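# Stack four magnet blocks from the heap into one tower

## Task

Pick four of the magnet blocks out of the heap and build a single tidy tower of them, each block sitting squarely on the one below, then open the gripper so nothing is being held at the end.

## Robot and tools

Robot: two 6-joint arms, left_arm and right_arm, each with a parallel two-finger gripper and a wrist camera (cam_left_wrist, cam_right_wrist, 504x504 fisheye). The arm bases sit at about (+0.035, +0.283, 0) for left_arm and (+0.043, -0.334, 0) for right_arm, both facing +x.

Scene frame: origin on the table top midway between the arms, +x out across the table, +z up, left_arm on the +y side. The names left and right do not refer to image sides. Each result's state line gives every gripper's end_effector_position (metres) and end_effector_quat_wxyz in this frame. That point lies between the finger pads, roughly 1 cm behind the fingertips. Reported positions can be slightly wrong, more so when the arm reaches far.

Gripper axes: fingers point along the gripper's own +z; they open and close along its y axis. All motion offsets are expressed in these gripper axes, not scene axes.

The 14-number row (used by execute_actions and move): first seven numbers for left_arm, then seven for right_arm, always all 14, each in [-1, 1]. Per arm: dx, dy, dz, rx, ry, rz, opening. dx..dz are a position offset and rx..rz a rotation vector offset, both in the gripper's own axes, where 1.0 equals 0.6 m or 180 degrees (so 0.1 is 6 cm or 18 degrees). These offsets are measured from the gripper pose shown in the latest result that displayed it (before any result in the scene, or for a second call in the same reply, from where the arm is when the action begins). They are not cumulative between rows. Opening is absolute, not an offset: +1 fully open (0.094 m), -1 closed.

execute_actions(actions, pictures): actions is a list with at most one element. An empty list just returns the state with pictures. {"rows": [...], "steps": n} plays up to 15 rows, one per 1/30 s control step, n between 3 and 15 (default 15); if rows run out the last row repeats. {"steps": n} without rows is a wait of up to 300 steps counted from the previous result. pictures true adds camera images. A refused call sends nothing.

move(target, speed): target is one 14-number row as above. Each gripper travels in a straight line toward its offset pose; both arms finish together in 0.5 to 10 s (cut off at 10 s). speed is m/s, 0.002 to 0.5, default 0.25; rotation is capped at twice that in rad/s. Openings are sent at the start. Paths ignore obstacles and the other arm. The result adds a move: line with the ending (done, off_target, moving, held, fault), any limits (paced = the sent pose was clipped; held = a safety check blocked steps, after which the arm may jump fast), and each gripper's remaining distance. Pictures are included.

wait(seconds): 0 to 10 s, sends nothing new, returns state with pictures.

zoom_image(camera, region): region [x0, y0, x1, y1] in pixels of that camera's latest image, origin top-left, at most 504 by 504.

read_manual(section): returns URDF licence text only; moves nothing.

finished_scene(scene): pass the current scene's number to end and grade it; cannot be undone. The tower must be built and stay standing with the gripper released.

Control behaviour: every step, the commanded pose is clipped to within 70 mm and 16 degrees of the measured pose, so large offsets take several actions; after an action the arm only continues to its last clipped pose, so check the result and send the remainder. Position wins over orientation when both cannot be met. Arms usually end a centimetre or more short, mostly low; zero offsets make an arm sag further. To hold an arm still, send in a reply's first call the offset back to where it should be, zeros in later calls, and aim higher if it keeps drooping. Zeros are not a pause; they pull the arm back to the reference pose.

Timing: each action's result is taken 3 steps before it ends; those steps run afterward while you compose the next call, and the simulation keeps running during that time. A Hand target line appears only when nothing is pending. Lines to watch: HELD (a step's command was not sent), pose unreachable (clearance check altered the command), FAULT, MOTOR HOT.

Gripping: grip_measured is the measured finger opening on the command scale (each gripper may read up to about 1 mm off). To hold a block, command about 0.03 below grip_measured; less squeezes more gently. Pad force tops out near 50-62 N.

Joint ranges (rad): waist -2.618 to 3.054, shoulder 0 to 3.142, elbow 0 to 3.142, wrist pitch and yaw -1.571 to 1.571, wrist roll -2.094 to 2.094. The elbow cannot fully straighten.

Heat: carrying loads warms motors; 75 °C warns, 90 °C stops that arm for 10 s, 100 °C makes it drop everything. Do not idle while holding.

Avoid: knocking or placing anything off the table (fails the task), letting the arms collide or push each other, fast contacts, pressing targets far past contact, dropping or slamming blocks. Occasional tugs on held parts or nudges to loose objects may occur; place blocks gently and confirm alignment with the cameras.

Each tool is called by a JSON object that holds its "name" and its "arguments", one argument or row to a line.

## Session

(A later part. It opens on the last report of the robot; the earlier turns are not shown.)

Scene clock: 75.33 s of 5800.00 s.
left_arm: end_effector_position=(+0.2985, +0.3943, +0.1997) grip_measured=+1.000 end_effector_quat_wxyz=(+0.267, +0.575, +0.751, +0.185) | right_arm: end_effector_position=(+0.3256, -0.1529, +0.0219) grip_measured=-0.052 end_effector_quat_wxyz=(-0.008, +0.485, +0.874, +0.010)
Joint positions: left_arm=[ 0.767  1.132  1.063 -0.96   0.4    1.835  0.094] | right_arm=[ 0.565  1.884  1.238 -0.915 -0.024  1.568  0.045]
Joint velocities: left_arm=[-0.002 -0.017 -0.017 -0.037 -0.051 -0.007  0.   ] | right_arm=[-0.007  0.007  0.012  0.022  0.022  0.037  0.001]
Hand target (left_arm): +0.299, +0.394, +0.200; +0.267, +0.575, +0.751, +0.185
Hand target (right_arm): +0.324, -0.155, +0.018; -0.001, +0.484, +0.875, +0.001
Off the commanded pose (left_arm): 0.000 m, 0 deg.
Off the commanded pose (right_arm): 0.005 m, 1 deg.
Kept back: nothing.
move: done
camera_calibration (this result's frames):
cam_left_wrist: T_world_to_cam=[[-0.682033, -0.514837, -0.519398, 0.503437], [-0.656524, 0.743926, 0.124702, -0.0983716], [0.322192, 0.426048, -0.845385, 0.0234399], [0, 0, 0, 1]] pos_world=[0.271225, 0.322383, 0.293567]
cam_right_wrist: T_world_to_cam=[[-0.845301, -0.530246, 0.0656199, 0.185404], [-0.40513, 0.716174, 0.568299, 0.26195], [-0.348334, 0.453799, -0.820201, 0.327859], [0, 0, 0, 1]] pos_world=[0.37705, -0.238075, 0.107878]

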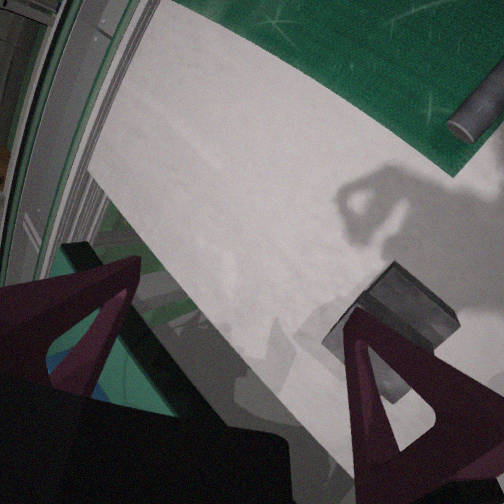

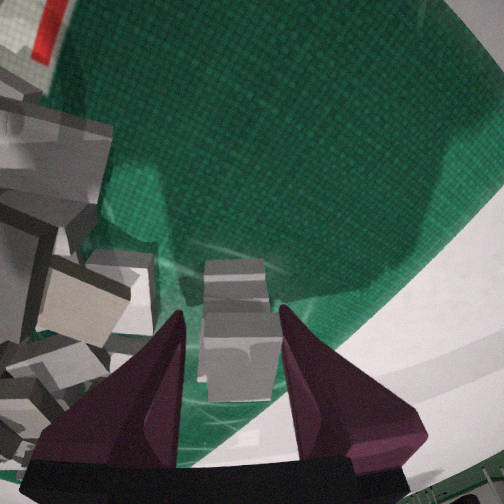

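{"name": "move", "arguments": {
  "target": [0,0,0,0,0,0,1,0,0,0,0,0,0,-0.52]
}}

{"name": "move", "arguments": {
  "target": [0,0,0,0,0,0,1,0,0,0,0,0,0,0.3]
}}

{"name": "move", "arguments": {
  "target": [0,0,0,0,0,0,1,-0.008,0.006,-0.10,0,0,0,0.3]
}}

{"name": "move", "arguments": {
  "target": [0,0,0,0,0,0,1,0,0,-0.01,0,0,-0.5,0.3],
  "speed": 0.5
}}

Scene clock: 76.27 s of 5800.00 s.
left_arm: end_effector_position=(+0.2984, +0.3945, +0.1996) grip_measured=+1.000 end_effector_quat_wxyz=(+0.266, +0.575, +0.751, +0.185) | right_arm: end_effector_position=(+0.3256, -0.1527, +0.0219) grip_measured=-0.469 end_effector_quat_wxyz=(-0.008, +0.485, +0.874, +0.010)
Joint positions: left_arm=[ 0.767  1.132  1.063 -0.96   0.399  1.835  0.094] | right_arm=[ 0.565  1.884  1.238 -0.915 -0.025  1.568  0.025]
Joint velocities: left_arm=[ 0.017 -0.002  0.002 -0.007  0.007 -0.037  0.   ] | right_arm=[-0.007  0.012 -0.017 -0.022  0.095 -0.051  0.001]
Hand target (left_arm): +0.298, +0.394, +0.200; +0.267, +0.575, +0.751, +0.185
Hand target (right_arm): +0.326, -0.153, +0.022; -0.008, +0.485, +0.874, +0.010
Off the commanded pose (left_arm): 0.000 m, 0 deg.
Off the commanded pose (right_arm): 0.000 m, 0 deg.
Kept back: nothing.
move: done
camera_calibration (this result's frames):
cam_left_wrist: T_world_to_cam=[[-0.682033, -0.514832, -0.519402, 0.503437], [-0.65689, 0.74344, 0.125672, -0.0984383], [0.321445, 0.426902, -0.845238, 0.0231902], [0, 0, 0, 1]] pos_world=[0.271243, 0.322468, 0.293458]
cam_right_wrist: T_world_to_cam=[[-0.845695, -0.529663, 0.0652541, 0.185724], [-0.404534, 0.715999, 0.568945, 0.261598], [-0.348071, 0.454756, -0.819783, 0.327842], [0, 0, 0, 1]] pos_world=[0.377003, -0.238021, 0.107805]

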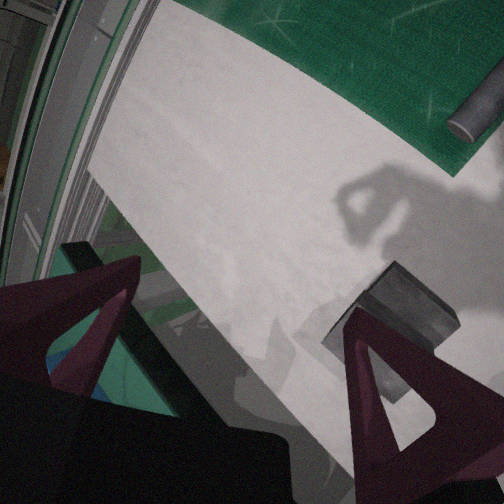

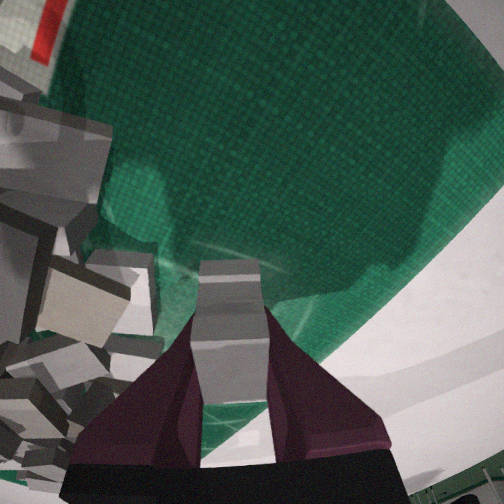

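Scene clock: 76.77 s of 5800.00 s.
left_arm: end_effector_position=(+0.2983, +0.3946, +0.1996) grip_measured=+1.000 end_effector_quat_wxyz=(+0.266, +0.575, +0.751, +0.186) | right_arm: end_effector_position=(+0.3255, -0.1527, +0.0219) grip_measured=+0.298 end_effector_quat_wxyz=(-0.009, +0.485, +0.874, +0.011)
Joint positions: left_arm=[ 0.767  1.132  1.063 -0.96   0.399  1.835  0.094] | right_arm=[ 0.565  1.884  1.238 -0.915 -0.025  1.568  0.061]
Joint velocities: left_arm=[-0.012 -0.017 -0.007  0.007  0.007 -0.081  0.   ] | right_arm=[-0.007  0.007 -0.007  0.051  0.051 -0.081 -0.001]
Hand target (left_arm): +0.298, +0.394, +0.200; +0.266, +0.575, +0.751, +0.185
Hand target (right_arm): +0.326, -0.153, +0.022; -0.008, +0.485, +0.874, +0.010
Off the commanded pose (left_arm): 0.000 m, 0 deg.
Off the commanded pose (right_arm): 0.000 m, 0 deg.
Kept back: nothing.
move: done
camera_calibration (this result's frames):
cam_left_wrist: T_world_to_cam=[[-0.682034, -0.514828, -0.519406, 0.503436], [-0.657133, 0.743115, 0.126318, -0.0984827], [0.320946, 0.427472, -0.84514, 0.0230237], [0, 0, 0, 1]] pos_world=[0.271255, 0.322525, 0.293386]
cam_right_wrist: T_world_to_cam=[[-0.84568, -0.529687, 0.0652524, 0.185715], [-0.404422, 0.715813, 0.569258, 0.261469], [-0.348237, 0.45502, -0.819565, 0.327894], [0, 0, 0, 1]] pos_world=[0.376985, -0.237991, 0.107769]

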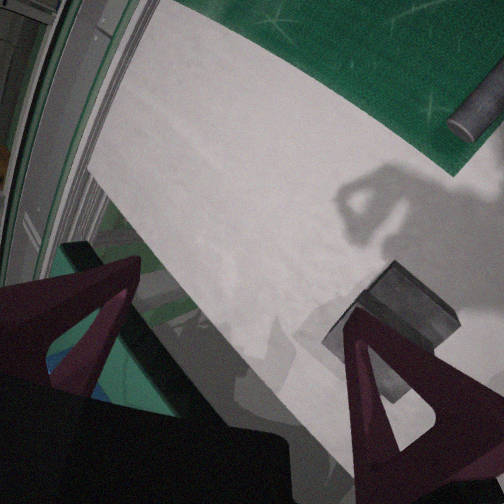

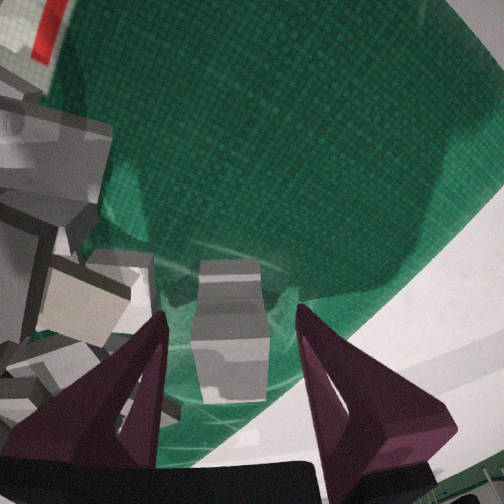

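Scene clock: 77.80 s of 5800.00 s.
left_arm: end_effector_position=(+0.2982, +0.3948, +0.1995) grip_measured=+1.000 end_effector_quat_wxyz=(+0.265, +0.575, +0.752, +0.186) | right_arm: end_effector_position=(+0.3244, -0.1532, +0.0720) grip_measured=+0.298 end_effector_quat_wxyz=(-0.014, +0.481, +0.876, +0.002)
Joint positions: left_arm=[ 0.767  1.132  1.063 -0.96   0.397  1.835  0.094] | right_arm=[ 0.565  1.839  1.388 -1.13  -0.026  1.56   0.061]
Joint velocities: left_arm=[-0.002 -0.022 -0.012 -0.007 -0.037  0.037  0.   ] | right_arm=[-0.012 -0.027  0.002 -0.066 -0.066 -0.051 -0.002]
Hand target (left_arm): +0.298, +0.395, +0.200; +0.266, +0.575, +0.751, +0.186
Hand target (right_arm): +0.330, -0.156, +0.082; -0.008, +0.485, +0.874, +0.011
Off the commanded pose (left_arm): 0.000 m, 0 deg.
Off the commanded pose (right_arm): 0.012 m, 1 deg.
Kept back: nothing.
move: off_target (right_arm)
camera_calibration (this result's frames):
cam_left_wrist: T_world_to_cam=[[-0.682035, -0.514822, -0.51941, 0.503436], [-0.657497, 0.742628, 0.127287, -0.0985489], [0.320198, 0.428325, -0.844992, 0.0227739], [0, 0, 0, 1]] pos_world=[0.271273, 0.322611, 0.293277]
cam_right_wrist: T_world_to_cam=[[-0.839723, -0.536352, 0.0848011, 0.176859], [-0.400992, 0.717794, 0.569189, 0.232056], [-0.366156, 0.443957, -0.817822, 0.372828], [0, 0, 0, 1]] pos_world=[0.378078, -0.237229, 0.157825]

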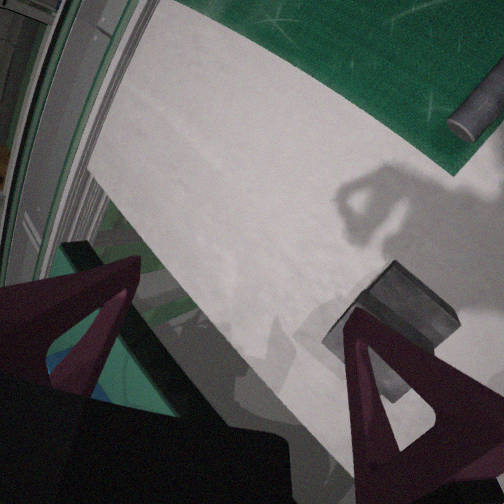

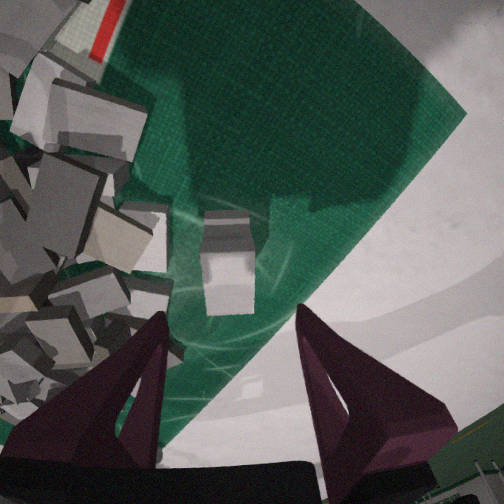

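Scene clock: 80.13 s of 5800.00 s.
left_arm: end_effector_position=(+0.2982, +0.3950, +0.1995) grip_measured=+1.000 end_effector_quat_wxyz=(+0.265, +0.575, +0.752, +0.186) | right_arm: end_effector_position=(+0.3203, -0.1557, +0.0721) grip_measured=+0.298 end_effector_quat_wxyz=(-0.018, -0.275, +0.961, +0.008)
Joint positions: left_arm=[ 0.767  1.132  1.063 -0.96   0.396  1.835  0.094] | right_arm=[ 0.565  1.839  1.388 -1.149 -0.026 -0.002  0.061]
Joint velocities: left_arm=[-0.007 -0.007 -0.017  0.007 -0.037  0.022  0.   ] | right_arm=[-0.007  0.002 -0.002  0.051  0.037 -0.081  0.   ]
Hand target (left_arm): +0.298, +0.395, +0.200; +0.265, +0.575, +0.752, +0.186
Hand target (right_arm): +0.324, -0.153, +0.078; -0.008, -0.279, +0.960, +0.011
Off the commanded pose (left_arm): 0.000 m, 0 deg.
Off the commanded pose (right_arm): 0.008 m, 1 deg.
Kept back: nothing.
move: done
camera_calibration (this result's frames):
cam_left_wrist: T_world_to_cam=[[-0.682035, -0.514817, -0.519415, 0.503435], [-0.65786, 0.742139, 0.128256, -0.0986149], [0.319449, 0.429178, -0.844842, 0.022524], [0, 0, 0, 1]] pos_world=[0.27129, 0.322696, 0.293169]
cam_right_wrist: T_world_to_cam=[[0.529243, -0.847037, 0.0493043, -0.312271], [-0.709557, -0.409985, 0.573098, 0.155105], [-0.465221, -0.338292, -0.818003, 0.28246], [0, 0, 0, 1]] pos_world=[0.406729, -0.10536, 0.157559]

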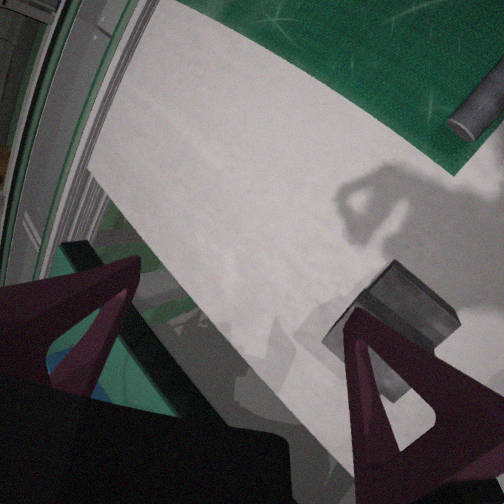

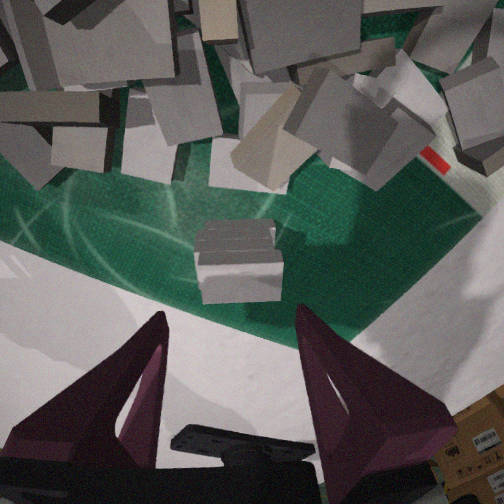

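{"name": "move", "arguments": {
  "target": [0,0,0,0,0,0,1,-0.014,-0.014,0.088,0,-0.015,0,0.3],
  "speed": 0.08
}}

Scene clock: 81.60 s of 5800.00 s.
left_arm: end_effector_position=(+0.2981, +0.3951, +0.1994) grip_measured=+1.000 end_effector_quat_wxyz=(+0.264, +0.574, +0.752, +0.186) | right_arm: end_effector_position=(+0.3289, -0.1555, +0.0223) grip_measured=+0.298 end_effector_quat_wxyz=(+0.004, -0.276, +0.961, +0.014)
Joint positions: left_arm=[ 0.767  1.132  1.063 -0.96   0.395  1.835  0.094] | right_arm=[ 0.552  1.883  1.239 -0.911 -0.026 -0.018  0.061]
Joint velocities: left_arm=[ 0.007 -0.012  0.002 -0.007  0.037 -0.022  0.   ] | right_arm=[-0.002  0.007 -0.002  0.051  0.022  0.051 -0.   ]
Hand target (left_arm): +0.298, +0.395, +0.199; +0.265, +0.575, +0.752, +0.186
Hand target (right_arm): +0.331, -0.158, +0.019; +0.005, -0.275, +0.961, +0.015
Off the commanded pose (left_arm): 0.000 m, 0 deg.
Off the commanded pose (right_arm): 0.004 m, 0 deg.
Kept back: nothing.
move: done
camera_calibration (this result's frames):
cam_left_wrist: T_world_to_cam=[[-0.682036, -0.514811, -0.519419, 0.503435], [-0.658223, 0.741649, 0.129225, -0.0986806], [0.318701, 0.43003, -0.844692, 0.022274], [0, 0, 0, 1]] pos_world=[0.271308, 0.322782, 0.29306]
cam_right_wrist: T_world_to_cam=[[0.529942, -0.846579, 0.0496526, -0.314367], [-0.729389, -0.42515, 0.535947, 0.194822], [-0.432612, -0.320237, -0.84279, 0.238392], [0, 0, 0, 1]] pos_world=[0.411828, -0.106966, 0.11211]

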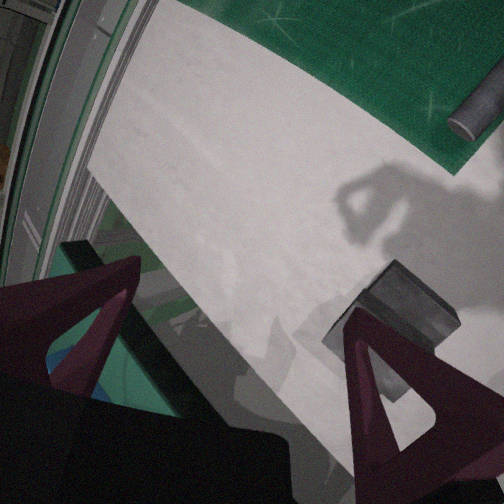

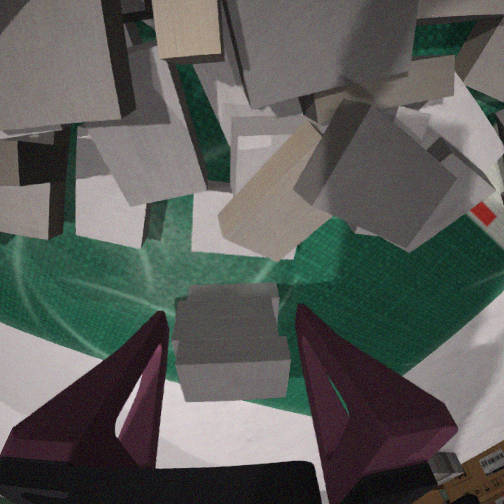

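{"name": "move", "arguments": {
  "target": [0,0,0,0,0,0,1,0,0,0,0,0,0,-0.21]
}}

{"name": "move", "arguments": {
  "target": [0,0,0,0,0,0,1,0,0,0,0,0,0,0.3]
}}

{"name": "move", "arguments": {
  "target": [0,0,0,0,0,0,1,0,0,-0.10,0,0,0,0.3]
}}

{"name": "zoom_image", "arguments": {
  "camera": "cam_right_wrist",
  "region": [150, 180, 330, 340]
}}

Scene clock: 82.53 s of 5800.00 s.
left_arm: end_effector_position=(+0.2980, +0.3953, +0.1993) grip_measured=+1.000 end_effector_quat_wxyz=(+0.264, +0.574, +0.752, +0.186) | right_arm: end_effector_position=(+0.3291, -0.1554, +0.0223) grip_measured=-0.138 end_effector_quat_wxyz=(+0.004, -0.276, +0.961, +0.015)
Joint positions: left_arm=[ 0.767  1.132  1.063 -0.96   0.394  1.835  0.094] | right_arm=[ 0.552  1.883  1.239 -0.91  -0.026 -0.018  0.041]
Joint velocities: left_arm=[ 0.007 -0.007 -0.007 -0.081 -0.022 -0.037  0.   ] | right_arm=[ 0.007  0.007 -0.002 -0.007 -0.066 -0.081  0.   ]
Hand target (left_arm): +0.298, +0.395, +0.199; +0.265, +0.574, +0.752, +0.186
Hand target (right_arm): +0.329, -0.156, +0.022; +0.004, -0.276, +0.961, +0.015
Off the commanded pose (left_arm): 0.000 m, 0 deg.
Off the commanded pose (right_arm): 0.000 m, 0 deg.
Kept back: nothing.
move: done
camera_calibration (this result's frames):
cam_left_wrist: T_world_to_cam=[[-0.682036, -0.514807, -0.519423, 0.503434], [-0.658464, 0.741322, 0.129871, -0.0987242], [0.318201, 0.430598, -0.844591, 0.0221073], [0, 0, 0, 1]] pos_world=[0.27132, 0.322839, 0.292988]
cam_right_wrist: T_world_to_cam=[[0.529894, -0.846608, 0.0496723, -0.314361], [-0.729914, -0.425466, 0.534981, 0.195205], [-0.431785, -0.319739, -0.843403, 0.238367], [0, 0, 0, 1]] pos_world=[0.411984, -0.106872, 0.112224]

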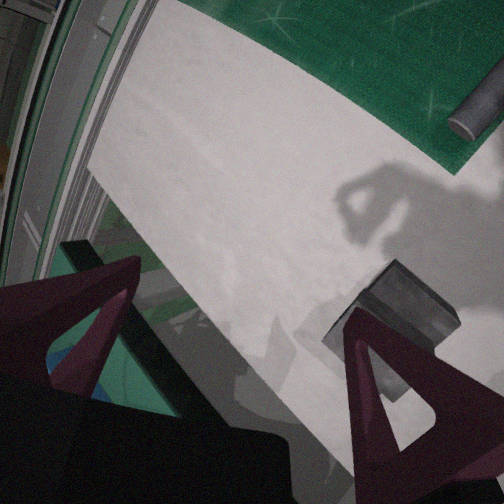

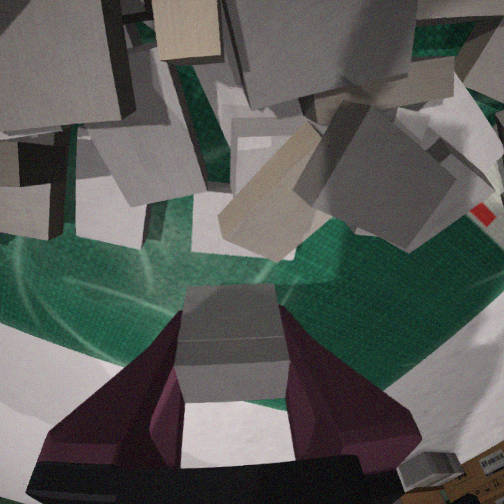

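Scene clock: 83.03 s of 5800.00 s.
left_arm: end_effector_position=(+0.2979, +0.3954, +0.1993) grip_measured=+1.000 end_effector_quat_wxyz=(+0.264, +0.574, +0.752, +0.187) | right_arm: end_effector_position=(+0.3291, -0.1554, +0.0223) grip_measured=+0.298 end_effector_quat_wxyz=(+0.004, -0.276, +0.961, +0.015)
Joint positions: left_arm=[ 0.767  1.132  1.063 -0.96   0.393  1.835  0.094] | right_arm=[ 0.552  1.883  1.239 -0.91  -0.026 -0.018  0.061]
Joint velocities: left_arm=[-0.012  0.002  0.012  0.051  0.037 -0.022  0.   ] | right_arm=[-0.032 -0.022  0.007  0.022 -0.007  0.007  0.   ]
Hand target (left_arm): +0.298, +0.395, +0.199; +0.264, +0.574, +0.752, +0.186
Hand target (right_arm): +0.329, -0.155, +0.022; +0.004, -0.276, +0.961, +0.015
Off the commanded pose (left_arm): 0.000 m, 0 deg.
Off the commanded pose (right_arm): 0.000 m, 0 deg.
Kept back: nothing.
move: done
camera_calibration (this result's frames):
cam_left_wrist: T_world_to_cam=[[-0.682037, -0.514802, -0.519427, 0.503434], [-0.658825, 0.740831, 0.13084, -0.0987894], [0.317451, 0.431449, -0.844439, 0.0218572], [0, 0, 0, 1]] pos_world=[0.271337, 0.322925, 0.29288]
cam_right_wrist: T_world_to_cam=[[0.529894, -0.846608, 0.0496723, -0.314361], [-0.729914, -0.425466, 0.534981, 0.195205], [-0.431785, -0.319739, -0.843403, 0.238367], [0, 0, 0, 1]] pos_world=[0.411984, -0.106872, 0.112224]

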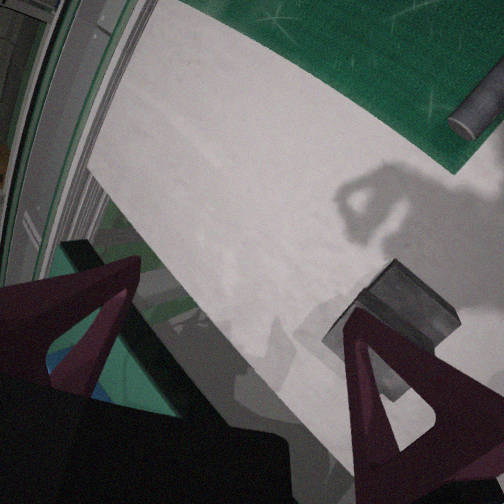

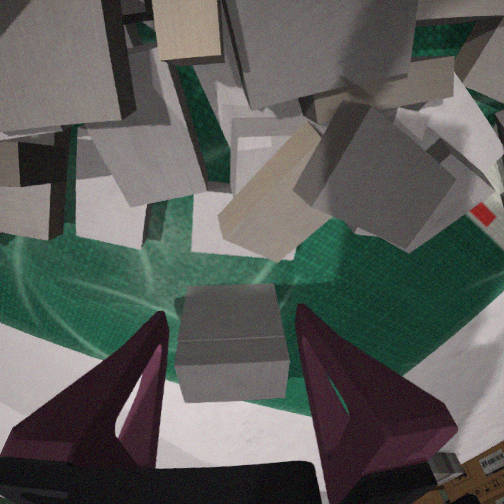

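Scene clock: 84.07 s of 5800.00 s.
left_arm: end_effector_position=(+0.2979, +0.3956, +0.1992) grip_measured=+1.000 end_effector_quat_wxyz=(+0.263, +0.574, +0.752, +0.187) | right_arm: end_effector_position=(+0.3223, -0.1595, +0.0722) grip_measured=+0.298 end_effector_quat_wxyz=(-0.011, -0.276, +0.961, +0.011)
Joint positions: left_arm=[ 0.767  1.132  1.063 -0.96   0.392  1.835  0.094] | right_arm=[ 0.552  1.825  1.37  -1.132 -0.026 -0.018  0.061]
Joint velocities: left_arm=[-0.012 -0.002  0.017 -0.007 -0.007  0.037  0.   ] | right_arm=[ 0.002  0.007 -0.007 -0.037 -0.022 -0.022 -0.001]
Hand target (left_arm): +0.298, +0.395, +0.199; +0.264, +0.574, +0.752, +0.187
Hand target (right_arm): +0.328, -0.157, +0.082; +0.004, -0.276, +0.961, +0.015
Off the commanded pose (left_arm): 0.000 m, 0 deg.
Off the commanded pose (right_arm): 0.012 m, 2 deg.
Kept back: nothing.
move: off_target (right_arm)
camera_calibration (this result's frames):
cam_left_wrist: T_world_to_cam=[[-0.682038, -0.514796, -0.519432, 0.503433], [-0.659185, 0.740339, 0.131808, -0.0988543], [0.316701, 0.4323, -0.844285, 0.021607], [0, 0, 0, 1]] pos_world=[0.271354, 0.323011, 0.292772]
cam_right_wrist: T_world_to_cam=[[0.531217, -0.845811, 0.0491099, -0.31696], [-0.715226, -0.416621, 0.56114, 0.156542], [-0.454158, -0.333212, -0.826263, 0.279983], [0, 0, 0, 1]] pos_world=[0.407494, -0.109576, 0.159063]

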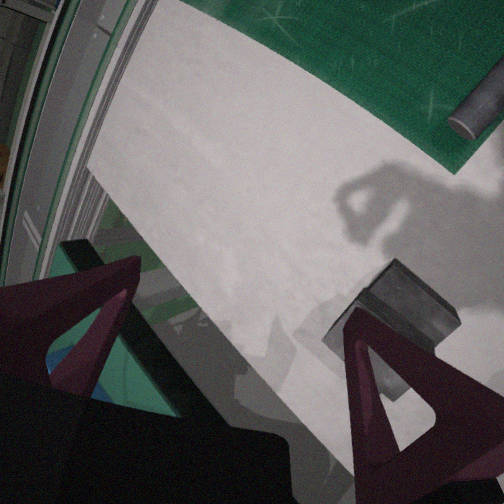

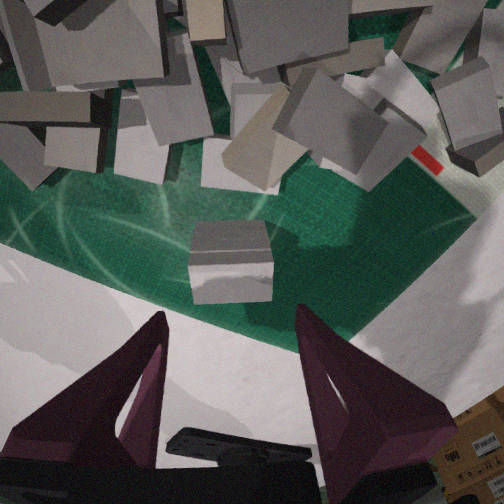

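Region (150, 180, 330, 340) of cam_right_wrist's 504x504 image, scaled by 2.800, with more detail than that image has.

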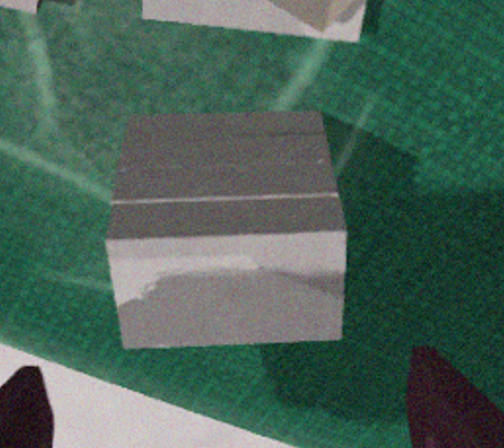

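Neat to under 1 mm.

{"name": "finished_scene", "arguments": {
  "scene": 1
}}

The scene is finished: the task was done.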